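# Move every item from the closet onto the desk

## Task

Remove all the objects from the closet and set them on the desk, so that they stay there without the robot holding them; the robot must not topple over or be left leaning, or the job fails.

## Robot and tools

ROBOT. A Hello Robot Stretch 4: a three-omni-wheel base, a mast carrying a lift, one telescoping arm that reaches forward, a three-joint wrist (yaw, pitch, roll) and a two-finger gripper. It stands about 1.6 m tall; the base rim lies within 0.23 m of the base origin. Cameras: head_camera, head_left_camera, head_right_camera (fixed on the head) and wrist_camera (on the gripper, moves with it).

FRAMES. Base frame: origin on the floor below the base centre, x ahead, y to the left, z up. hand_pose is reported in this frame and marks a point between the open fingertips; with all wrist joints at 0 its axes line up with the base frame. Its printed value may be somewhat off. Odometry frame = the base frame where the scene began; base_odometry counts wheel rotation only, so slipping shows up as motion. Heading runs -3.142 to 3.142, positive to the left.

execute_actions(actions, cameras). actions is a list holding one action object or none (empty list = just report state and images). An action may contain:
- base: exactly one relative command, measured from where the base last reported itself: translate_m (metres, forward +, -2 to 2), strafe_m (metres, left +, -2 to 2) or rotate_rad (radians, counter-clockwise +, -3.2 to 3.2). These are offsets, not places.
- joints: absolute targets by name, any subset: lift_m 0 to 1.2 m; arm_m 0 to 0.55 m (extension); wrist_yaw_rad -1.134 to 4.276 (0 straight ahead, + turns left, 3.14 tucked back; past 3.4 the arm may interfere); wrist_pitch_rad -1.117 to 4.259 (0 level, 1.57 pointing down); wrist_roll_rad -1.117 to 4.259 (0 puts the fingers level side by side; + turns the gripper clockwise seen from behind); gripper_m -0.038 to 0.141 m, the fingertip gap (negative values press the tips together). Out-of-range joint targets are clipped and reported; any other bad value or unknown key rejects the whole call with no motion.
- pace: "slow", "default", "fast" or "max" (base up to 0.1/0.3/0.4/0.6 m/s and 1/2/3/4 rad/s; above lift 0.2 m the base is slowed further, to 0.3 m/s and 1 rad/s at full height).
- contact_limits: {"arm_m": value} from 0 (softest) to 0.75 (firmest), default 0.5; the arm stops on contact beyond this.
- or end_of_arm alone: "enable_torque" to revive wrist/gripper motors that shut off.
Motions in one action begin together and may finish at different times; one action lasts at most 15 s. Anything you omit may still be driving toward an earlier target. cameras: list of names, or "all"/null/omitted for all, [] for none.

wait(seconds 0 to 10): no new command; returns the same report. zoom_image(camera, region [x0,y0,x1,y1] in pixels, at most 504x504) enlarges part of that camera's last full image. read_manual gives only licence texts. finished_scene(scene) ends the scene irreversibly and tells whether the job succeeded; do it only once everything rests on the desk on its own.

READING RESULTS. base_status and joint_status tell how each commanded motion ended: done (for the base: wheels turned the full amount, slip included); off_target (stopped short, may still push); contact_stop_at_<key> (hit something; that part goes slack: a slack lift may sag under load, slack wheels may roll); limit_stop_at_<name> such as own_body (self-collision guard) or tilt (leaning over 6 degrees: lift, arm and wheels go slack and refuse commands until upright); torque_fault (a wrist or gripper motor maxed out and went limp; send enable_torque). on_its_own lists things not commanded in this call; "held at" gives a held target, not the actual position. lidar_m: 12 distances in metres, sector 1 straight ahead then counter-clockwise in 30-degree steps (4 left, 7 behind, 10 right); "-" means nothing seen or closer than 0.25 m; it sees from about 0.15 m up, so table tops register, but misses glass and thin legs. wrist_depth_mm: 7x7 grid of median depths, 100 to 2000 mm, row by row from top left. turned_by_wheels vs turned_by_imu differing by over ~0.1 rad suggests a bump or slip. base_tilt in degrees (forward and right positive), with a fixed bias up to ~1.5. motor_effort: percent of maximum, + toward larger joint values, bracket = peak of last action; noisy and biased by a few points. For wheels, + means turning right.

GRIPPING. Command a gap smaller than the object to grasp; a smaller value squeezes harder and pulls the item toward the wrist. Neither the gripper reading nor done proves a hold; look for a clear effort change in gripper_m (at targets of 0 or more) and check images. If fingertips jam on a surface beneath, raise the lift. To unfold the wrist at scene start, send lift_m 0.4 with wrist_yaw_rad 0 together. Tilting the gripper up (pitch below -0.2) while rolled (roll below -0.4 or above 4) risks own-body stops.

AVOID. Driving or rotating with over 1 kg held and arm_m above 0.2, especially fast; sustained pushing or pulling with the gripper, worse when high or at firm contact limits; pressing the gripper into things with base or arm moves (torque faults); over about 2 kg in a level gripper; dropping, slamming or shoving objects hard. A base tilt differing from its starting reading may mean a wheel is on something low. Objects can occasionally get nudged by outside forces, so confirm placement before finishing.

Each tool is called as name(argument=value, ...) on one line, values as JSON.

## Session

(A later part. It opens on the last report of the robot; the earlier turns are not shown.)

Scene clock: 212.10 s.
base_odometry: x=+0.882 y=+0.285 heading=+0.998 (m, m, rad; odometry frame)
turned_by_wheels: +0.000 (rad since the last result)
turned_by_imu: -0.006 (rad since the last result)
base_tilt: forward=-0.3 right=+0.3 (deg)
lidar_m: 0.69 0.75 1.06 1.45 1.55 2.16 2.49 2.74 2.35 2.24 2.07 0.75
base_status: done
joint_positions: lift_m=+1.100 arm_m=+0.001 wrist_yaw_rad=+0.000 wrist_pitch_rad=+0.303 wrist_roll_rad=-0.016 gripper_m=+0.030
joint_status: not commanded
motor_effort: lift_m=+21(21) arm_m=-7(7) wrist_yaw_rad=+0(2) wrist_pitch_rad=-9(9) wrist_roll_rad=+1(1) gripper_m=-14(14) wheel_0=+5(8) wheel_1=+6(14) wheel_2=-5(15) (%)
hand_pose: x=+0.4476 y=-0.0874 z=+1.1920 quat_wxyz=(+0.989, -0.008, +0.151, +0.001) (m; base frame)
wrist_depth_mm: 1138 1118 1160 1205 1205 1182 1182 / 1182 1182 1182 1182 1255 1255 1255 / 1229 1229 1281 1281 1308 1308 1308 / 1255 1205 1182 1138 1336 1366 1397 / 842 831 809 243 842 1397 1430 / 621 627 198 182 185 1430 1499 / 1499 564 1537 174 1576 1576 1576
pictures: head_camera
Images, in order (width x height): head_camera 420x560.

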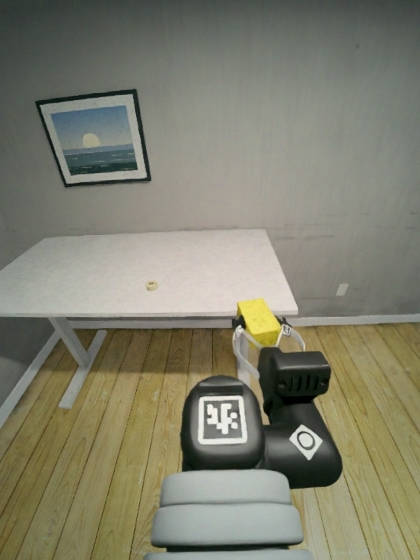

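execute_actions(actions=[{"base":{"strafe_m":0.15},"joints":{"arm_m":0.42}}], cameras=[])

execute_actions(actions=[{"joints":{"lift_m":0.902}}], cameras=["head_camera"])

execute_actions(actions=[{"joints":{"gripper_m":0.141}}], cameras=[])

execute_actions(actions=[{"joints":{"lift_m":1.0}}], cameras=[])

execute_actions(actions=[{"base":{"translate_m":-1.6},"joints":{"arm_m":0.0}}], cameras=["head_camera"])

execute_actions(actions=[{"base":{"rotate_rad":-3.14},"joints":{"lift_m":0.45}}], cameras=["head_camera","wrist_camera"])

Scene clock: 215.40 s.
base_odometry: x=+0.756 y=+0.366 heading=+0.998 (m, m, rad; odometry frame)
turned_by_wheels: +0.000 (rad since the last result)
turned_by_imu: +0.000 (rad since the last result)
base_tilt: forward=-0.3 right=+0.3 (deg)
lidar_m: 0.71 0.73 1.02 1.29 1.36 1.93 2.49 2.80 2.49 2.41 2.10 0.78
base_status: done
joint_positions: lift_m=+1.100 arm_m=+0.419 wrist_yaw_rad=+0.000 wrist_pitch_rad=+0.302 wrist_roll_rad=-0.016 gripper_m=+0.030
joint_status: all done
motor_effort: lift_m=+21(21) arm_m=+7(2) wrist_yaw_rad=-2(1) wrist_pitch_rad=-9(9) wrist_roll_rad=+2(0) gripper_m=-14(13) wheel_0=-1(11) wheel_1=+3(16) wheel_2=+0(3) (%)
hand_pose: x=+0.8650 y=-0.0874 z=+1.1920 quat_wxyz=(+0.989, -0.008, +0.151, +0.001) (m; base frame)
wrist_depth_mm: 750 759 788 788 788 809 798 / 788 788 809 831 831 842 842 / 831 831 842 854 866 866 878 / 878 891 891 904 904 904 917 / 854 831 820 244 788 878 960 / 627 621 197 183 185 585 1008 / 508 477 477 174 477 462 484
pictures: none
No camera images: the call's "cameras" was empty. Leave "cameras" out to get every camera's image.

Scene clock: 217.30 s.
base_odometry: x=+0.756 y=+0.366 heading=+0.998 (m, m, rad; odometry frame)
turned_by_wheels: +0.000 (rad since the last result)
turned_by_imu: +0.000 (rad since the last result)
base_tilt: forward=-0.3 right=+0.3 (deg)
lidar_m: 0.71 0.75 1.07 1.30 1.38 1.94 2.49 2.80 2.51 2.40 2.09 0.74
base_status: not commanded
joint_positions: lift_m=+0.902 arm_m=+0.419 wrist_yaw_rad=+0.000 wrist_pitch_rad=+0.302 wrist_roll_rad=-0.016 gripper_m=+0.030
joint_status: all done
motor_effort: lift_m=+14(19) arm_m=+7(7) wrist_yaw_rad=-1(2) wrist_pitch_rad=-9(8) wrist_roll_rad=+1(0) gripper_m=-14(14) wheel_0=-2(1) wheel_1=+3(3) wheel_2=+0(0) (%)
hand_pose: x=+0.8650 y=-0.0874 z=+0.9946 quat_wxyz=(+0.989, -0.008, +0.151, +0.001) (m; base frame)
wrist_depth_mm: 768 788 788 798 788 788 798 / 809 798 820 831 831 842 831 / 831 842 842 854 842 866 866 / 574 554 535 521 508 496 496 / 377 375 370 244 357 349 343 / 283 283 197 183 185 268 264 / 231 218 217 174 217 210 217
pictures: head_camera
Images, in order (width x height): head_camera 420x560.

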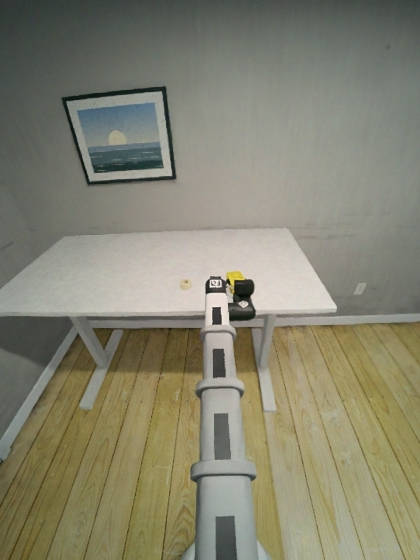

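Scene clock: 219.40 s.
base_odometry: x=+0.756 y=+0.366 heading=+0.998 (m, m, rad; odometry frame)
turned_by_wheels: +0.000 (rad since the last result)
turned_by_imu: +0.000 (rad since the last result)
base_tilt: forward=-0.4 right=+0.2 (deg)
lidar_m: 0.72 0.74 1.07 1.29 1.35 1.93 2.47 2.78 2.48 2.41 2.07 0.74
base_status: not commanded
joint_positions: lift_m=+0.902 arm_m=+0.419 wrist_yaw_rad=+0.000 wrist_pitch_rad=+0.302 wrist_roll_rad=-0.016 gripper_m=+0.141
joint_status: all done
motor_effort: lift_m=+14(14) arm_m=+7(7) wrist_yaw_rad=-1(2) wrist_pitch_rad=-8(9) wrist_roll_rad=+1(1) gripper_m=+2(14) wheel_0=-2(2) wheel_1=+3(3) wheel_2=+0(0) (%)
hand_pose: x=+0.8650 y=-0.0874 z=+0.9946 quat_wxyz=(+0.989, -0.008, +0.151, +0.001) (m; base frame)
wrist_depth_mm: 768 778 788 778 798 798 798 / 798 798 820 831 842 831 842 / 831 842 831 831 854 866 878 / 569 554 535 525 512 496 488 / 379 377 370 342 355 351 342 / 283 209 248 202 250 244 263 / 230 227 224 147 220 216 217
pictures: none
No camera images: the call's "cameras" was empty. Leave "cameras" out to get every camera's image.

Scene clock: 220.83 s.
base_odometry: x=+0.756 y=+0.366 heading=+0.998 (m, m, rad; odometry frame)
turned_by_wheels: +0.000 (rad since the last result)
turned_by_imu: +0.000 (rad since the last result)
base_tilt: forward=-0.2 right=+0.3 (deg)
lidar_m: 0.70 0.76 1.04 1.30 1.37 1.92 2.48 2.80 2.49 2.41 2.09 0.74
base_status: not commanded
joint_positions: lift_m=+1.000 arm_m=+0.419 wrist_yaw_rad=+0.000 wrist_pitch_rad=+0.302 wrist_roll_rad=-0.016 gripper_m=+0.141
joint_status: all done
motor_effort: lift_m=+22(25) arm_m=+7(7) wrist_yaw_rad=-1(0) wrist_pitch_rad=-8(8) wrist_roll_rad=-1(0) gripper_m=+0(1) wheel_0=-1(2) wheel_1=+3(3) wheel_2=+0(0) (%)
hand_pose: x=+0.8650 y=-0.0874 z=+1.0920 quat_wxyz=(+0.989, -0.008, +0.151, +0.001) (m; base frame)
wrist_depth_mm: 750 768 788 788 798 798 798 / 798 809 820 831 831 831 842 / 842 854 866 866 866 878 878 / 866 878 854 831 820 904 917 / 603 597 591 580 569 559 946 / 455 210 449 445 402 387 418 / 368 357 362 147 359 345 349
pictures: none
No camera images: the call's "cameras" was empty. Leave "cameras" out to get every camera's image.

Scene clock: 227.67 s.
base_odometry: x=-0.111 y=-0.979 heading=+0.998 (m, m, rad; odometry frame)
turned_by_wheels: +0.000 (rad since the last result)
turned_by_imu: +0.003 (rad since the last result)
base_tilt: forward=-0.3 right=+0.3 (deg)
lidar_m: 2.30 1.88 1.38 1.33 1.39 0.92 0.87 0.94 1.52 2.36 2.44 3.21
base_status: done
joint_positions: lift_m=+1.000 arm_m=+0.001 wrist_yaw_rad=+0.000 wrist_pitch_rad=+0.303 wrist_roll_rad=-0.016 gripper_m=+0.141
joint_status: all done
motor_effort: lift_m=+21(21) arm_m=-7(8) wrist_yaw_rad=-1(2) wrist_pitch_rad=-8(9) wrist_roll_rad=+1(1) gripper_m=+0(2) wheel_0=-5(6) wheel_1=-5(9) wheel_2=+4(14) (%)
hand_pose: x=+0.4476 y=-0.0874 z=+1.0920 quat_wxyz=(+0.989, -0.008, +0.151, +0.001) (m; base frame)
wrist_depth_mm: - - - - - - - / - - - - - - - / - - - - - - - / - - - - - - - / - - - - - - - / - 210 - - 1863 1756 1921 / 1661 1618 1661 147 1618 1618 1576
pictures: head_camera
Images, in order (width x height): head_camera 420x560.

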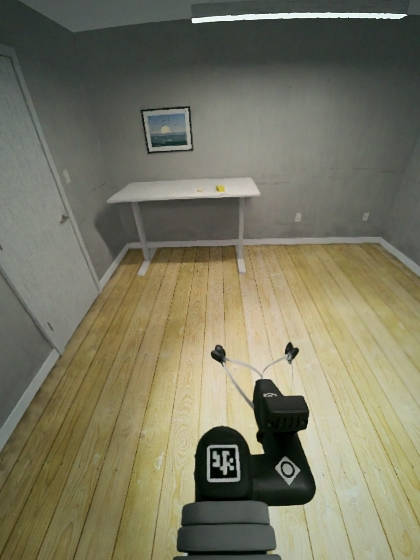

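Scene clock: 230.90 s.
base_odometry: x=-0.111 y=-0.979 heading=-2.141 (m, m, rad; odometry frame)
turned_by_wheels: -3.139 (rad since the last result)
turned_by_imu: -3.119 (rad since the last result)
base_tilt: forward=-0.4 right=+0.4 (deg)
lidar_m: 0.88 0.93 1.43 2.32 2.44 3.18 3.12 1.92 1.42 1.36 1.45 0.90
base_status: done
joint_positions: lift_m=+0.450 arm_m=+0.001 wrist_yaw_rad=+0.000 wrist_pitch_rad=+0.303 wrist_roll_rad=-0.016 gripper_m=+0.141
joint_status: all done
motor_effort: lift_m=+14(16) arm_m=-7(7) wrist_yaw_rad=-1(1) wrist_pitch_rad=-8(8) wrist_roll_rad=+1(1) gripper_m=+0(1) wheel_0=+3(7) wheel_1=+6(7) wheel_2=+5(12) (%)
hand_pose: x=+0.4476 y=-0.0874 z=+0.5426 quat_wxyz=(+0.989, -0.008, +0.151, +0.001) (m; base frame)
wrist_depth_mm: 603 609 609 615 615 603 1281 / 634 627 634 634 640 621 1336 / 654 661 661 668 668 661 1397 / 691 691 699 707 699 691 1464 / 732 723 732 750 732 732 1366 / 778 210 759 778 759 750 1060 / 854 809 798 147 809 809 878
pictures: head_camera, wrist_camera
camera_calibration (this result's frames):
wrist_camera: T_world_to_cam=[[-0.0412334, -0.999148, -0.00169468, -0.0758129], [-0.263449, 0.0125082, -0.964592, 0.715431], [0.963792, -0.039327, -0.26374, -0.0653571], [0, 0, 0, 1]] pos_world=[0.248344, -0.0872674, 0.672734]
Images, in order (width x height): head_camera 420x560, wrist_camera 616x392.

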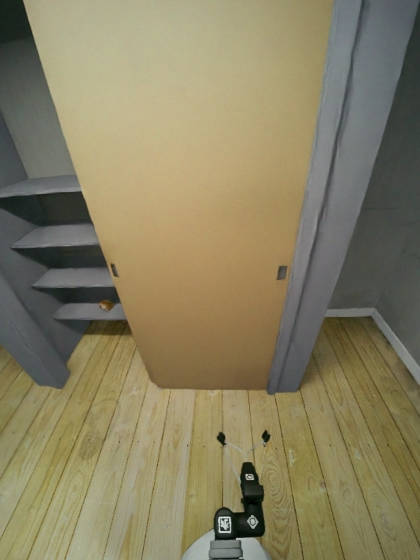

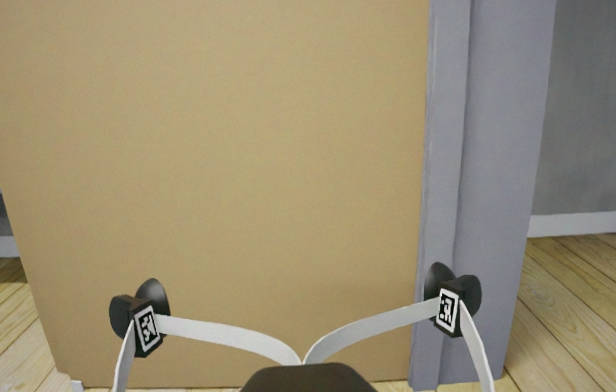

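execute_actions(actions=[{"base":{"strafe_m":0.9}}], cameras=[])

execute_actions(actions=[{"base":{"translate_m":0.3},"joints":{"arm_m":0.1}}], cameras=["head_camera","wrist_camera"])

Scene clock: 235.87 s.
base_odometry: x=+0.647 y=-1.464 heading=-2.141 (m, m, rad; odometry frame)
turned_by_wheels: +0.000 (rad since the last result)
turned_by_imu: +0.000 (rad since the last result)
base_tilt: forward=-0.2 right=+0.3 (deg)
lidar_m: 1.00 0.95 1.49 1.40 1.52 2.13 3.07 2.55 2.36 2.28 1.28 1.02
base_status: done
joint_positions: lift_m=+0.450 arm_m=+0.001 wrist_yaw_rad=+0.000 wrist_pitch_rad=+0.303 wrist_roll_rad=-0.016 gripper_m=+0.141
joint_status: not commanded
motor_effort: lift_m=+15(15) arm_m=-7(7) wrist_yaw_rad=+0(1) wrist_pitch_rad=-9(8) wrist_roll_rad=+1(1) gripper_m=-1(2) wheel_0=-4(11) wheel_1=+4(11) wheel_2=+0(4) (%)
hand_pose: x=+0.4476 y=-0.0874 z=+0.5425 quat_wxyz=(+0.989, -0.008, +0.151, +0.001) (m; base frame)
wrist_depth_mm: 615 1042 1308 1308 1281 683 654 / 634 991 1336 1336 1366 707 676 / 668 1060 1397 1397 1397 723 715 / 707 1042 1499 1499 1499 768 750 / 741 820 1464 1430 1464 788 778 / 788 209 1138 1118 1008 809 831 / 854 831 917 147 904 842 854
pictures: none
No camera images: the call's "cameras" was empty. Leave "cameras" out to get every camera's image.

Scene clock: 238.33 s.
base_odometry: x=+0.485 y=-1.717 heading=-2.140 (m, m, rad; odometry frame)
turned_by_wheels: +0.000 (rad since the last result)
turned_by_imu: -0.001 (rad since the last result)
base_tilt: forward=-0.3 right=+0.3 (deg)
lidar_m: 0.94 0.67 1.45 1.41 1.49 2.14 3.41 2.90 2.34 2.30 0.89 0.76
base_status: done
joint_positions: lift_m=+0.450 arm_m=+0.099 wrist_yaw_rad=+0.000 wrist_pitch_rad=+0.302 wrist_roll_rad=-0.016 gripper_m=+0.141
joint_status: all done
motor_effort: lift_m=+15(15) arm_m=+7(6) wrist_yaw_rad=-1(0) wrist_pitch_rad=-9(8) wrist_roll_rad=+0(1) gripper_m=+0(1) wheel_0=+4(9) wheel_1=+6(9) wheel_2=-5(15) (%)
hand_pose: x=+0.5450 y=-0.0874 z=+0.5425 quat_wxyz=(+0.989, -0.008, +0.151, +0.001) (m; base frame)
wrist_depth_mm: 691 931 931 788 820 831 842 / 654 960 976 976 991 976 991 / 699 991 1025 1025 1042 1025 1025 / 691 866 842 750 809 778 768 / 676 866 1118 1138 1138 1138 1138 / 668 210 1118 1138 1008 976 699 / 654 831 917 147 917 878 459
pictures: head_camera, wrist_camera
camera_calibration (this result's frames):
wrist_camera: T_world_to_cam=[[-0.0411388, -0.999152, -0.00169561, -0.0718221], [-0.263429, 0.0124833, -0.964598, 0.740985], [0.963801, -0.0392358, -0.263719, -0.159267], [0, 0, 0, 1]] pos_world=[0.345744, -0.0872602, 0.672629]
Images, in order (width x height): head_camera 420x560, wrist_camera 616x392.

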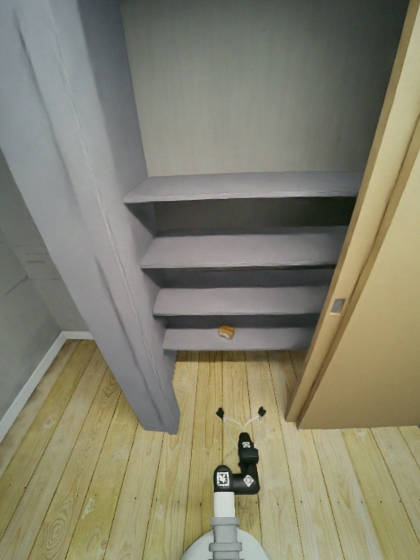

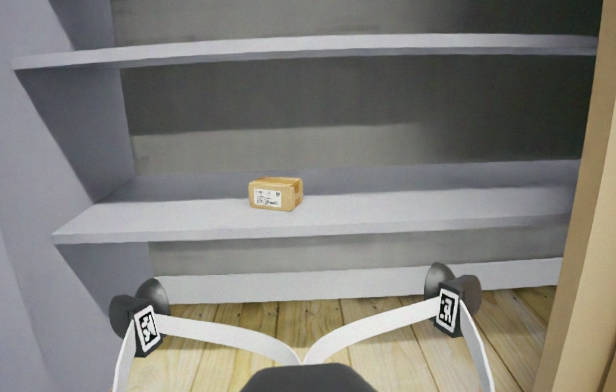

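execute_actions(actions=[{"base":{"strafe_m":0.035},"joints":{"lift_m":0.4}}], cameras=[])

execute_actions(actions=[{"base":{"translate_m":0.2},"joints":{"arm_m":0.3}}], cameras=["wrist_camera"])

Scene clock: 240.10 s.
base_odometry: x=+0.514 y=-1.735 heading=-2.140 (m, m, rad; odometry frame)
turned_by_wheels: +0.000 (rad since the last result)
turned_by_imu: +0.000 (rad since the last result)
base_tilt: forward=-0.4 right=+0.3 (deg)
lidar_m: 0.94 0.66 1.43 1.37 1.44 2.09 3.04 2.93 2.37 2.29 0.85 0.78
base_status: done
joint_positions: lift_m=+0.400 arm_m=+0.099 wrist_yaw_rad=+0.000 wrist_pitch_rad=+0.302 wrist_roll_rad=-0.016 gripper_m=+0.141
joint_status: all done
motor_effort: lift_m=+14(19) arm_m=+7(7) wrist_yaw_rad=-1(2) wrist_pitch_rad=-8(9) wrist_roll_rad=+2(1) gripper_m=+1(0) wheel_0=-3(11) wheel_1=+4(12) wheel_2=+0(4) (%)
hand_pose: x=+0.5450 y=-0.0874 z=+0.4926 quat_wxyz=(+0.989, -0.008, +0.151, +0.001) (m; base frame)
wrist_depth_mm: 603 668 778 854 878 866 946 / 634 946 991 976 976 976 1008 / 634 946 1025 1042 1025 1025 1042 / 634 759 759 723 778 759 732 / 621 931 1098 1118 1118 1138 1138 / 615 209 1060 1025 931 904 991 / 473 778 854 147 854 809 778
pictures: none
No camera images: the call's "cameras" was empty. Leave "cameras" out to get every camera's image.

Scene clock: 242.17 s.
base_odometry: x=+0.407 y=-1.904 heading=-2.140 (m, m, rad; odometry frame)
turned_by_wheels: +0.001 (rad since the last result)
turned_by_imu: -0.001 (rad since the last result)
base_tilt: forward=-0.2 right=+0.3 (deg)
lidar_m: 0.75 0.48 1.42 1.36 1.45 2.09 3.61 3.14 2.41 1.48 0.63 0.62
base_status: done
joint_positions: lift_m=+0.400 arm_m=+0.299 wrist_yaw_rad=+0.000 wrist_pitch_rad=+0.302 wrist_roll_rad=-0.016 gripper_m=+0.141
joint_status: all done
motor_effort: lift_m=+14(14) arm_m=+7(8) wrist_yaw_rad=-1(0) wrist_pitch_rad=-8(9) wrist_roll_rad=+0(0) gripper_m=+1(1) wheel_0=+3(9) wheel_1=+7(9) wheel_2=-3(16) (%)
hand_pose: x=+0.7450 y=-0.0874 z=+0.4926 quat_wxyz=(+0.989, -0.008, +0.151, +0.001) (m; base frame)
wrist_depth_mm: 554 574 574 585 580 585 580 / 591 597 597 603 603 603 609 / 609 621 627 627 627 634 640 / 591 634 647 647 640 621 615 / 477 473 466 349 452 439 427 / 355 209 355 338 315 306 329 / 290 285 283 147 282 278 289
pictures: wrist_camera
camera_calibration (this result's frames):
wrist_camera: T_world_to_cam=[[-0.041069, -0.999155, -0.00170141, -0.063708], [-0.263297, 0.0124651, -0.964634, 0.745505], [0.96384, -0.0391686, -0.263586, -0.365291], [0, 0, 0, 1]] pos_world=[0.545755, -0.0872549, 0.622745]
Images, in order (width x height): wrist_camera 616x392.

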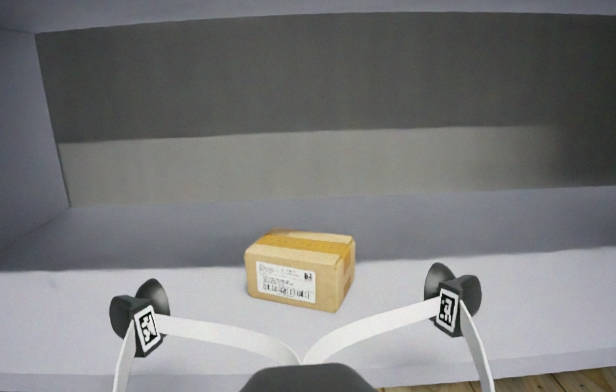

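execute_actions(actions=[{"joints":{"lift_m":0.355},"pace":"slow"}], cameras=[])

execute_actions(actions=[{"joints":{"arm_m":0.47},"pace":"slow","contact_limits":{"arm_m":0.15}}], cameras=["wrist_camera"])

Scene clock: 244.07 s.
base_odometry: x=+0.407 y=-1.904 heading=-2.140 (m, m, rad; odometry frame)
turned_by_wheels: +0.000 (rad since the last result)
turned_by_imu: +0.000 (rad since the last result)
base_tilt: forward=-0.2 right=+0.2 (deg)
lidar_m: 0.74 0.47 1.43 1.36 1.47 2.05 3.63 3.16 2.40 1.50 0.63 0.63
base_status: not commanded
joint_positions: lift_m=+0.355 arm_m=+0.299 wrist_yaw_rad=+0.000 wrist_pitch_rad=+0.302 wrist_roll_rad=-0.016 gripper_m=+0.141
joint_status: all done
motor_effort: lift_m=+13(14) arm_m=+7(7) wrist_yaw_rad=-2(2) wrist_pitch_rad=-9(7) wrist_roll_rad=+0(1) gripper_m=-1(0) wheel_0=+3(3) wheel_1=+6(6) wheel_2=-3(3) (%)
hand_pose: x=+0.7450 y=-0.0874 z=+0.4476 quat_wxyz=(+0.989, -0.008, +0.151, +0.001) (m; base frame)
wrist_depth_mm: 564 574 574 580 580 585 580 / 585 597 597 603 609 609 609 / 609 621 627 627 627 640 640 / 544 544 525 357 500 484 480 / 373 370 347 327 351 342 336 / 278 209 277 274 265 262 277 / 549 715 741 147 741 750 750
pictures: none
No camera images: the call's "cameras" was empty. Leave "cameras" out to get every camera's image.

Scene clock: 247.03 s.
base_odometry: x=+0.407 y=-1.904 heading=-2.140 (m, m, rad; odometry frame)
turned_by_wheels: +0.000 (rad since the last result)
turned_by_imu: -0.001 (rad since the last result)
base_tilt: forward=-0.2 right=+0.3 (deg)
lidar_m: 0.73 0.47 1.43 1.36 1.45 2.07 3.62 3.16 2.41 1.51 0.63 0.63
base_status: not commanded
joint_positions: lift_m=+0.355 arm_m=+0.469 wrist_yaw_rad=+0.000 wrist_pitch_rad=+0.302 wrist_roll_rad=-0.016 gripper_m=+0.141
joint_status: all done
motor_effort: lift_m=+14(14) arm_m=+8(10) wrist_yaw_rad=+0(0) wrist_pitch_rad=-8(9) wrist_roll_rad=+1(2) gripper_m=+0(1) wheel_0=+4(3) wheel_1=+7(6) wheel_2=-3(3) (%)
contact_limits: arm_m 0.15
hand_pose: x=+0.9150 y=-0.0874 z=+0.4476 quat_wxyz=(+0.989, -0.008, +0.151, +0.001) (m; base frame)
wrist_depth_mm: 415 418 418 424 424 424 427 / 430 436 436 436 442 442 445 / 459 455 459 459 462 462 466 / 469 473 480 473 477 477 477 / 373 368 362 357 351 343 336 / 278 209 191 189 207 239 258 / 225 222 193 147 216 213 215
pictures: wrist_camera
camera_calibration (this result's frames):
wrist_camera: T_world_to_cam=[[-0.0413041, -0.999145, -0.00170144, -0.0566549], [-0.263294, 0.0125271, -0.964634, 0.746864], [0.963831, -0.0393953, -0.263587, -0.540934], [0, 0, 0, 1]] pos_world=[0.715674, -0.0872728, 0.577772]
Images, in order (width x height): wrist_camera 616x392.

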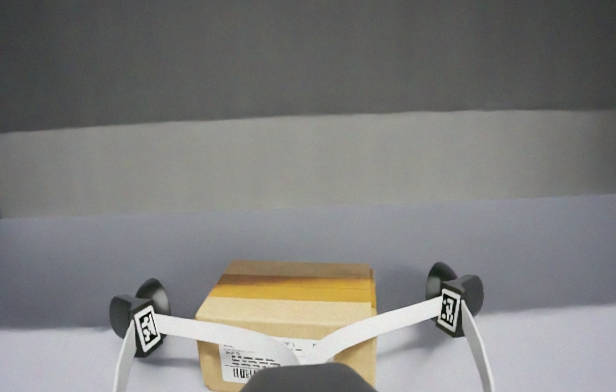

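execute_actions(actions=[{"joints":{"arm_m":0.49,"lift_m":0.348},"pace":"slow"}], cameras=[])

execute_actions(actions=[{"joints":{"gripper_m":0.04}}], cameras=[])

execute_actions(actions=[{"joints":{"lift_m":0.39}}], cameras=["wrist_camera"])

Scene clock: 248.77 s.
base_odometry: x=+0.407 y=-1.904 heading=-2.140 (m, m, rad; odometry frame)
turned_by_wheels: +0.000 (rad since the last result)
turned_by_imu: +0.000 (rad since the last result)
base_tilt: forward=-0.3 right=+0.2 (deg)
lidar_m: 0.72 0.48 1.41 1.37 1.44 2.07 3.63 3.15 2.39 1.49 0.64 0.62
base_status: not commanded
joint_positions: lift_m=+0.348 arm_m=+0.489 wrist_yaw_rad=+0.000 wrist_pitch_rad=+0.302 wrist_roll_rad=-0.016 gripper_m=+0.141
joint_status: all done
motor_effort: lift_m=+14(11) arm_m=+8(10) wrist_yaw_rad=-1(1) wrist_pitch_rad=-8(9) wrist_roll_rad=+1(1) gripper_m=+0(1) wheel_0=+3(3) wheel_1=+7(6) wheel_2=-3(3) (%)
hand_pose: x=+0.9349 y=-0.0875 z=+0.4406 quat_wxyz=(+0.989, -0.008, +0.151, +0.001) (m; base frame)
wrist_depth_mm: 399 399 404 402 407 407 407 / 415 418 415 421 427 424 427 / 430 436 439 439 439 442 445 / 452 455 455 452 455 459 455 / 353 351 345 231 334 329 320 / 266 213 182 180 213 229 247 / 216 212 189 147 206 203 206
pictures: none
No camera images: the call's "cameras" was empty. Leave "cameras" out to get every camera's image.

Scene clock: 250.77 s.
base_odometry: x=+0.407 y=-1.904 heading=-2.140 (m, m, rad; odometry frame)
turned_by_wheels: +0.000 (rad since the last result)
turned_by_imu: +0.000 (rad since the last result)
base_tilt: forward=-0.3 right=+0.3 (deg)
lidar_m: 0.70 0.48 1.42 1.37 1.46 2.07 3.62 3.14 2.40 1.47 0.63 0.61
base_status: not commanded
joint_positions: lift_m=+0.348 arm_m=+0.489 wrist_yaw_rad=+0.000 wrist_pitch_rad=+0.303 wrist_roll_rad=-0.016 gripper_m=+0.040
joint_status: all done
motor_effort: lift_m=+14(14) arm_m=+8(8) wrist_yaw_rad=+0(0) wrist_pitch_rad=-9(10) wrist_roll_rad=+1(1) gripper_m=-16(16) wheel_0=+3(3) wheel_1=+6(6) wheel_2=-3(3) (%)
hand_pose: x=+0.9349 y=-0.0874 z=+0.4405 quat_wxyz=(+0.989, -0.008, +0.151, +0.001) (m; base frame)
wrist_depth_mm: 399 402 402 404 407 407 407 / 415 418 421 424 424 424 424 / 433 436 436 439 442 445 439 / 452 449 455 452 455 459 452 / 355 349 345 220 330 327 319 / 265 265 178 174 181 249 245 / 215 172 177 176 197 196 205
pictures: none
No camera images: the call's "cameras" was empty. Leave "cameras" out to get every camera's image.

Scene clock: 251.80 s.
base_odometry: x=+0.407 y=-1.904 heading=-2.140 (m, m, rad; odometry frame)
turned_by_wheels: +0.000 (rad since the last result)
turned_by_imu: +0.000 (rad since the last result)
base_tilt: forward=-0.3 right=+0.2 (deg)
lidar_m: 0.73 0.47 1.43 1.38 1.44 2.06 3.60 3.15 2.38 1.47 0.63 0.63
base_status: not commanded
joint_positions: lift_m=+0.390 arm_m=+0.489 wrist_yaw_rad=+0.000 wrist_pitch_rad=+0.303 wrist_roll_rad=-0.016 gripper_m=+0.040
joint_status: all done
motor_effort: lift_m=+22(21) arm_m=+8(8) wrist_yaw_rad=+1(1) wrist_pitch_rad=-10(11) wrist_roll_rad=+1(1) gripper_m=-16(18) wheel_0=+3(3) wheel_1=+6(7) wheel_2=-3(3) (%)
hand_pose: x=+0.9349 y=-0.0874 z=+0.4818 quat_wxyz=(+0.989, -0.008, +0.151, +0.001) (m; base frame)
wrist_depth_mm: 399 399 404 404 407 407 407 / 413 418 418 418 421 424 424 / 433 436 436 439 442 445 445 / 455 459 459 462 462 462 466 / 449 445 436 220 418 413 402 / 336 336 178 174 181 317 310 / 273 172 178 176 250 249 257
pictures: wrist_camera
camera_calibration (this result's frames):
wrist_camera: T_world_to_cam=[[-0.0413249, -0.999144, -0.00167066, -0.0557734], [-0.264006, 0.012532, -0.96444, 0.785632], [0.963635, -0.0394143, -0.264298, -0.550639], [0, 0, 0, 1]] pos_world=[0.735722, -0.0872743, 0.612069]
Images, in order (width x height): wrist_camera 616x392.

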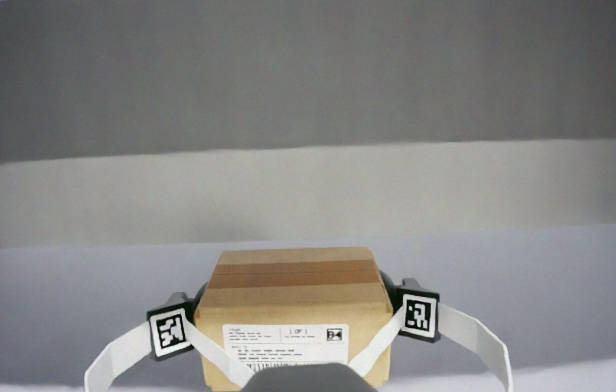

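execute_actions(actions=[{"base":{"translate_m":-0.5},"joints":{"arm_m":0.0},"pace":"slow"}], cameras=[])

execute_actions(actions=[{"base":{"rotate_rad":3.14},"joints":{"lift_m":1.1}}], cameras=[])

execute_actions(actions=[{"base":{"strafe_m":1.0}}], cameras=[])

execute_actions(actions=[{"base":{"translate_m":1.55}}], cameras=["head_camera","wrist_camera"])

Scene clock: 258.83 s.
base_odometry: x=+0.676 y=-1.483 heading=-2.140 (m, m, rad; odometry frame)
turned_by_wheels: +0.000 (rad since the last result)
turned_by_imu: +0.000 (rad since the last result)
base_tilt: forward=-0.3 right=+0.3 (deg)
lidar_m: 0.94 0.94 1.43 1.39 1.46 2.10 2.71 2.55 2.40 2.30 1.28 1.05
base_status: done
joint_positions: lift_m=+0.390 arm_m=+0.001 wrist_yaw_rad=+0.000 wrist_pitch_rad=+0.303 wrist_roll_rad=-0.016 gripper_m=+0.040
joint_status: all done
motor_effort: lift_m=+21(22) arm_m=-7(5) wrist_yaw_rad=+0(0) wrist_pitch_rad=-10(11) wrist_roll_rad=+0(0) gripper_m=-18(16) wheel_0=-6(7) wheel_1=-6(10) wheel_2=+6(12) (%)
hand_pose: x=+0.4476 y=-0.0874 z=+0.4818 quat_wxyz=(+0.988, -0.008, +0.151, +0.001) (m; base frame)
wrist_depth_mm: 621 931 1281 1255 1281 699 654 / 640 991 1336 1366 1366 715 676 / 676 768 1397 1336 1397 759 715 / 715 750 1464 1464 1537 778 750 / 741 759 1308 220 1308 809 788 / 809 788 178 174 181 831 831 / 820 172 177 176 778 778 809
pictures: none
No camera images: the call's "cameras" was empty. Leave "cameras" out to get every camera's image.

Scene clock: 262.47 s.
base_odometry: x=+0.676 y=-1.483 heading=+0.999 (m, m, rad; odometry frame)
turned_by_wheels: +3.139 (rad since the last result)
turned_by_imu: +3.118 (rad since the last result)
base_tilt: forward=-0.4 right=+0.1 (deg)
lidar_m: 2.34 2.39 2.38 2.25 1.30 1.03 0.97 0.94 1.45 1.39 1.47 2.06
base_status: done
joint_positions: lift_m=+1.100 arm_m=+0.001 wrist_yaw_rad=+0.000 wrist_pitch_rad=+0.303 wrist_roll_rad=-0.016 gripper_m=+0.040
joint_status: all done
motor_effort: lift_m=+21(26) arm_m=-7(7) wrist_yaw_rad=-1(3) wrist_pitch_rad=-11(11) wrist_roll_rad=+0(1) gripper_m=-17(16) wheel_0=-5(10) wheel_1=-3(12) wheel_2=-6(13) (%)
hand_pose: x=+0.4476 y=-0.0874 z=+1.1918 quat_wxyz=(+0.988, -0.008, +0.151, +0.001) (m; base frame)
wrist_depth_mm: - - - - - - 1808 / - - - - - - 1863 / - - - - - - 1921 / - - - - - - 1921 / - - - 220 - - 1983 / - - 178 174 181 - 1808 / 1808 172 177 176 1708 1661 1708
pictures: none
No camera images: the call's "cameras" was empty. Leave "cameras" out to get every camera's image.

Scene clock: 267.13 s.
base_odometry: x=-0.165 y=-0.941 heading=+0.999 (m, m, rad; odometry frame)
turned_by_wheels: +0.000 (rad since the last result)
turned_by_imu: +0.000 (rad since the last result)
base_tilt: forward=-0.3 right=+0.3 (deg)
lidar_m: 2.30 1.78 1.32 1.26 1.34 0.90 0.88 0.95 1.57 2.42 2.52 3.18
base_status: done
joint_positions: lift_m=+1.100 arm_m=+0.001 wrist_yaw_rad=+0.000 wrist_pitch_rad=+0.303 wrist_roll_rad=-0.016 gripper_m=+0.040
joint_status: not commanded
motor_effort: lift_m=+21(22) arm_m=-7(8) wrist_yaw_rad=-2(1) wrist_pitch_rad=-12(11) wrist_roll_rad=-1(1) gripper_m=-17(16) wheel_0=-2(12) wheel_1=+3(11) wheel_2=+0(4) (%)
hand_pose: x=+0.4476 y=-0.0874 z=+1.1918 quat_wxyz=(+0.988, -0.008, +0.151, +0.001) (m; base frame)
wrist_depth_mm: - - - - - - - / - - - - - - - / - - - - - - - / - - - - - - - / - - - 220 - - - / - - 178 174 181 - - / 1808 172 177 176 1661 1661 1708
pictures: none
No camera images: the call's "cameras" was empty. Leave "cameras" out to get every camera's image.

Scene clock: 273.77 s.
base_odometry: x=+0.674 y=+0.362 heading=+0.999 (m, m, rad; odometry frame)
turned_by_wheels: +0.000 (rad since the last result)
turned_by_imu: -0.005 (rad since the last result)
base_tilt: forward=-0.3 right=+0.3 (deg)
lidar_m: 0.73 0.79 1.12 1.23 1.34 1.85 2.44 2.81 2.56 2.46 2.15 0.81
base_status: done
joint_positions: lift_m=+1.100 arm_m=+0.001 wrist_yaw_rad=+0.000 wrist_pitch_rad=+0.303 wrist_roll_rad=-0.016 gripper_m=+0.040
joint_status: not commanded
motor_effort: lift_m=+21(21) arm_m=-7(7) wrist_yaw_rad=-1(1) wrist_pitch_rad=-12(10) wrist_roll_rad=+2(1) gripper_m=-17(16) wheel_0=+3(8) wheel_1=+8(10) wheel_2=-5(15) (%)
hand_pose: x=+0.4475 y=-0.0874 z=+1.1918 quat_wxyz=(+0.988, -0.008, +0.151, +0.001) (m; base frame)
wrist_depth_mm: 1205 1160 1205 1229 1229 1229 1255 / 1229 1229 1255 1281 1255 1281 1281 / 1308 1308 1336 1308 1336 1366 1308 / 1229 1229 1205 1160 1138 1366 1430 / 842 831 768 220 778 768 1464 / 661 621 178 174 181 621 1576 / 1576 172 178 176 1078 1618 1618
pictures: head_camera, wrist_camera
camera_calibration (this result's frames):
wrist_camera: T_world_to_cam=[[-0.0411512, -0.999152, -0.00166905, -0.0747599], [-0.264191, 0.012492, -0.964389, 1.34175], [0.963592, -0.0392448, -0.264481, 0.106927], [0, 0, 0, 1]] pos_world=[0.248368, -0.0872613, 1.32212]
Images, in order (width x height): head_camera 420x560, wrist_camera 616x392.

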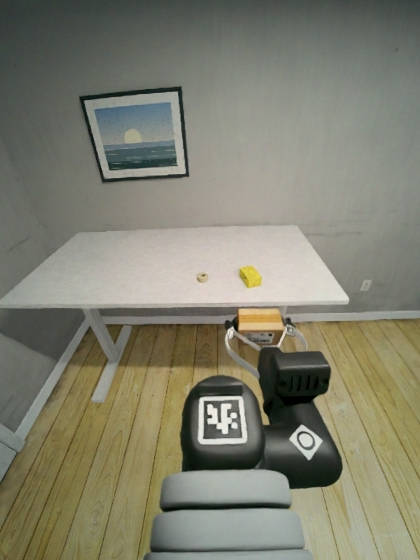

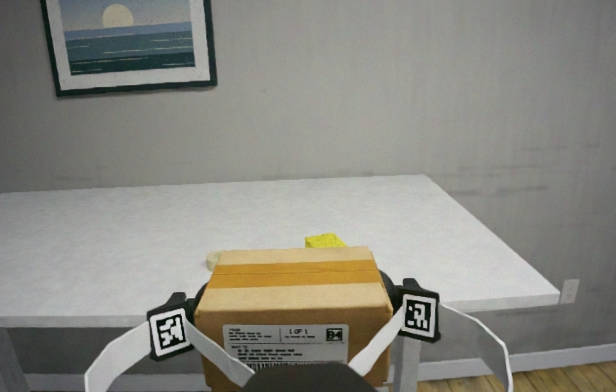

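execute_actions(actions=[{"base":{"strafe_m":0.4},"joints":{"arm_m":0.42}}], cameras=[])

execute_actions(actions=[{"joints":{"lift_m":0.9}}], cameras=["head_camera"])

execute_actions(actions=[{"joints":{"gripper_m":0.141}}], cameras=[])

execute_actions(actions=[{"joints":{"lift_m":1.0}}], cameras=[])

execute_actions(actions=[{"base":{"translate_m":-0.4},"joints":{"arm_m":0.0}}], cameras=["head_camera"])

Scene clock: 277.40 s.
base_odometry: x=+0.338 y=+0.578 heading=+0.999 (m, m, rad; odometry frame)
turned_by_wheels: +0.000 (rad since the last result)
turned_by_imu: -0.001 (rad since the last result)
base_tilt: forward=-0.3 right=+0.3 (deg)
lidar_m: 0.76 0.79 0.87 0.83 0.88 1.29 2.43 2.61 2.98 2.86 1.11 0.84
base_status: done
joint_positions: lift_m=+1.100 arm_m=+0.419 wrist_yaw_rad=+0.000 wrist_pitch_rad=+0.303 wrist_roll_rad=-0.016 gripper_m=+0.040
joint_status: all done
motor_effort: lift_m=+20(21) arm_m=+7(0) wrist_yaw_rad=-1(1) wrist_pitch_rad=-10(12) wrist_roll_rad=+0(0) gripper_m=-17(17) wheel_0=-1(10) wheel_1=+4(15) wheel_2=+0(4) (%)
hand_pose: x=+0.8649 y=-0.0874 z=+1.1918 quat_wxyz=(+0.988, -0.008, +0.151, +0.001) (m; base frame)
wrist_depth_mm: 820 820 820 831 842 854 866 / 854 854 854 866 878 878 891 / 904 904 904 917 931 931 931 / 946 946 960 976 960 976 976 / 842 820 809 220 778 768 750 / 627 621 179 174 181 585 580 / 504 172 178 176 466 459 473
pictures: none
No camera images: the call's "cameras" was empty. Leave "cameras" out to get every camera's image.

Scene clock: 279.33 s.
base_odometry: x=+0.338 y=+0.578 heading=+0.999 (m, m, rad; odometry frame)
turned_by_wheels: +0.000 (rad since the last result)
turned_by_imu: +0.000 (rad since the last result)
base_tilt: forward=-0.3 right=+0.3 (deg)
lidar_m: 0.77 0.82 0.86 0.83 0.88 1.30 2.40 2.59 2.97 2.88 1.11 0.79
base_status: not commanded
joint_positions: lift_m=+0.900 arm_m=+0.419 wrist_yaw_rad=+0.000 wrist_pitch_rad=+0.303 wrist_roll_rad=-0.016 gripper_m=+0.040
joint_status: all done
motor_effort: lift_m=+15(23) arm_m=+7(7) wrist_yaw_rad=+0(1) wrist_pitch_rad=-11(11) wrist_roll_rad=+2(1) gripper_m=-17(17) wheel_0=-2(1) wheel_1=+4(4) wheel_2=+0(0) (%)
hand_pose: x=+0.8649 y=-0.0874 z=+0.9923 quat_wxyz=(+0.988, -0.008, +0.151, +0.001) (m; base frame)
wrist_depth_mm: 820 842 842 842 854 866 854 / 854 866 866 878 878 891 891 / 891 891 904 904 878 842 831 / 559 544 525 512 500 492 484 / 375 370 366 220 349 342 320 / 279 279 178 173 181 264 259 / 228 172 178 176 208 206 213
pictures: head_camera
Images, in order (width x height): head_camera 420x560.

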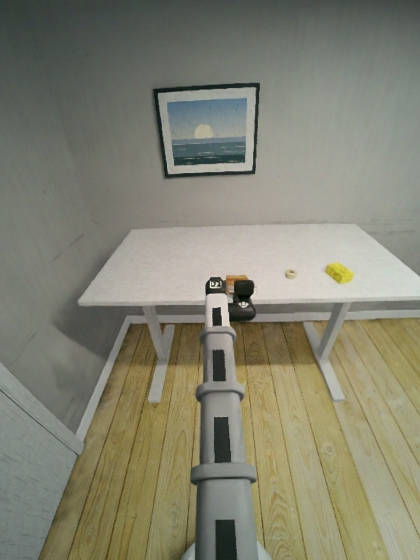

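Scene clock: 281.33 s.
base_odometry: x=+0.338 y=+0.578 heading=+0.999 (m, m, rad; odometry frame)
turned_by_wheels: +0.000 (rad since the last result)
turned_by_imu: +0.000 (rad since the last result)
base_tilt: forward=-0.2 right=+0.2 (deg)
lidar_m: 0.76 0.80 0.85 0.83 0.88 1.26 2.42 2.60 2.99 2.89 1.09 0.79
base_status: not commanded
joint_positions: lift_m=+0.900 arm_m=+0.419 wrist_yaw_rad=+0.000 wrist_pitch_rad=+0.303 wrist_roll_rad=-0.016 gripper_m=+0.141
joint_status: all done
motor_effort: lift_m=+14(14) arm_m=+8(7) wrist_yaw_rad=-1(1) wrist_pitch_rad=-10(11) wrist_roll_rad=+0(0) gripper_m=+0(16) wheel_0=-1(2) wheel_1=+4(4) wheel_2=+0(0) (%)
hand_pose: x=+0.8650 y=-0.0874 z=+0.9924 quat_wxyz=(+0.989, -0.008, +0.151, +0.001) (m; base frame)
wrist_depth_mm: 831 831 842 842 854 854 854 / 866 866 878 878 878 891 904 / 891 891 891 904 866 842 842 / 559 544 530 517 500 492 484 / 373 368 368 359 353 343 322 / 281 210 202 191 209 242 259 / 228 224 201 147 210 214 214
pictures: none
No camera images: the call's "cameras" was empty. Leave "cameras" out to get every camera's image.

Scene clock: 282.77 s.
base_odometry: x=+0.338 y=+0.578 heading=+0.999 (m, m, rad; odometry frame)
turned_by_wheels: +0.000 (rad since the last result)
turned_by_imu: +0.000 (rad since the last result)
base_tilt: forward=-0.3 right=+0.3 (deg)
lidar_m: 0.74 0.81 0.86 0.84 0.89 1.27 2.42 2.61 2.95 2.87 1.11 0.81
base_status: not commanded
joint_positions: lift_m=+1.000 arm_m=+0.419 wrist_yaw_rad=+0.000 wrist_pitch_rad=+0.303 wrist_roll_rad=-0.016 gripper_m=+0.141
joint_status: all done
motor_effort: lift_m=+22(20) arm_m=+7(7) wrist_yaw_rad=-2(1) wrist_pitch_rad=-10(10) wrist_roll_rad=+0(0) gripper_m=-1(1) wheel_0=-2(1) wheel_1=+4(4) wheel_2=+0(0) (%)
hand_pose: x=+0.8650 y=-0.0874 z=+1.0919 quat_wxyz=(+0.989, -0.008, +0.151, +0.001) (m; base frame)
wrist_depth_mm: 831 820 820 831 854 854 866 / 866 878 866 891 891 891 904 / 917 917 917 917 931 931 931 / 904 891 842 831 809 788 768 / 609 597 591 580 564 554 549 / 452 209 449 445 399 389 418 / 366 362 362 148 359 343 330
pictures: none
No camera images: the call's "cameras" was empty. Leave "cameras" out to get every camera's image.

Scene clock: 285.60 s.
base_odometry: x=+0.121 y=+0.242 heading=+0.999 (m, m, rad; odometry frame)
turned_by_wheels: -0.001 (rad since the last result)
turned_by_imu: +0.000 (rad since the last result)
base_tilt: forward=-0.2 right=+0.3 (deg)
lidar_m: 1.16 1.14 0.89 0.84 0.93 1.30 2.01 2.16 2.96 2.87 2.70 1.21
base_status: done
joint_positions: lift_m=+1.000 arm_m=+0.001 wrist_yaw_rad=+0.000 wrist_pitch_rad=+0.303 wrist_roll_rad=-0.016 gripper_m=+0.141
joint_status: all done
motor_effort: lift_m=+21(21) arm_m=-7(13) wrist_yaw_rad=-1(3) wrist_pitch_rad=-8(9) wrist_roll_rad=+1(1) gripper_m=+0(0) wheel_0=-5(7) wheel_1=-6(11) wheel_2=+3(15) (%)
hand_pose: x=+0.4476 y=-0.0875 z=+1.0920 quat_wxyz=(+0.989, -0.008, +0.151, +0.001) (m; base frame)
wrist_depth_mm: 1464 1576 1537 1576 1576 1618 1618 / 1464 1618 1661 1661 1708 1661 1661 / 1499 1661 1576 1464 1464 1430 1756 / 1308 1308 1756 1863 1808 1808 1863 / 1464 1863 1863 1921 1921 1921 1863 / 1430 210 1983 1921 1756 1756 1921 / 1366 1618 1618 147 1661 1576 1576
pictures: head_camera
Images, in order (width x height): head_camera 420x560.

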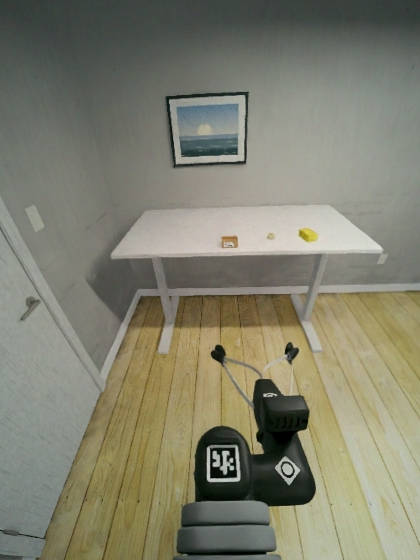

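finished_scene(scene=1)

The scene is finished: the task was done.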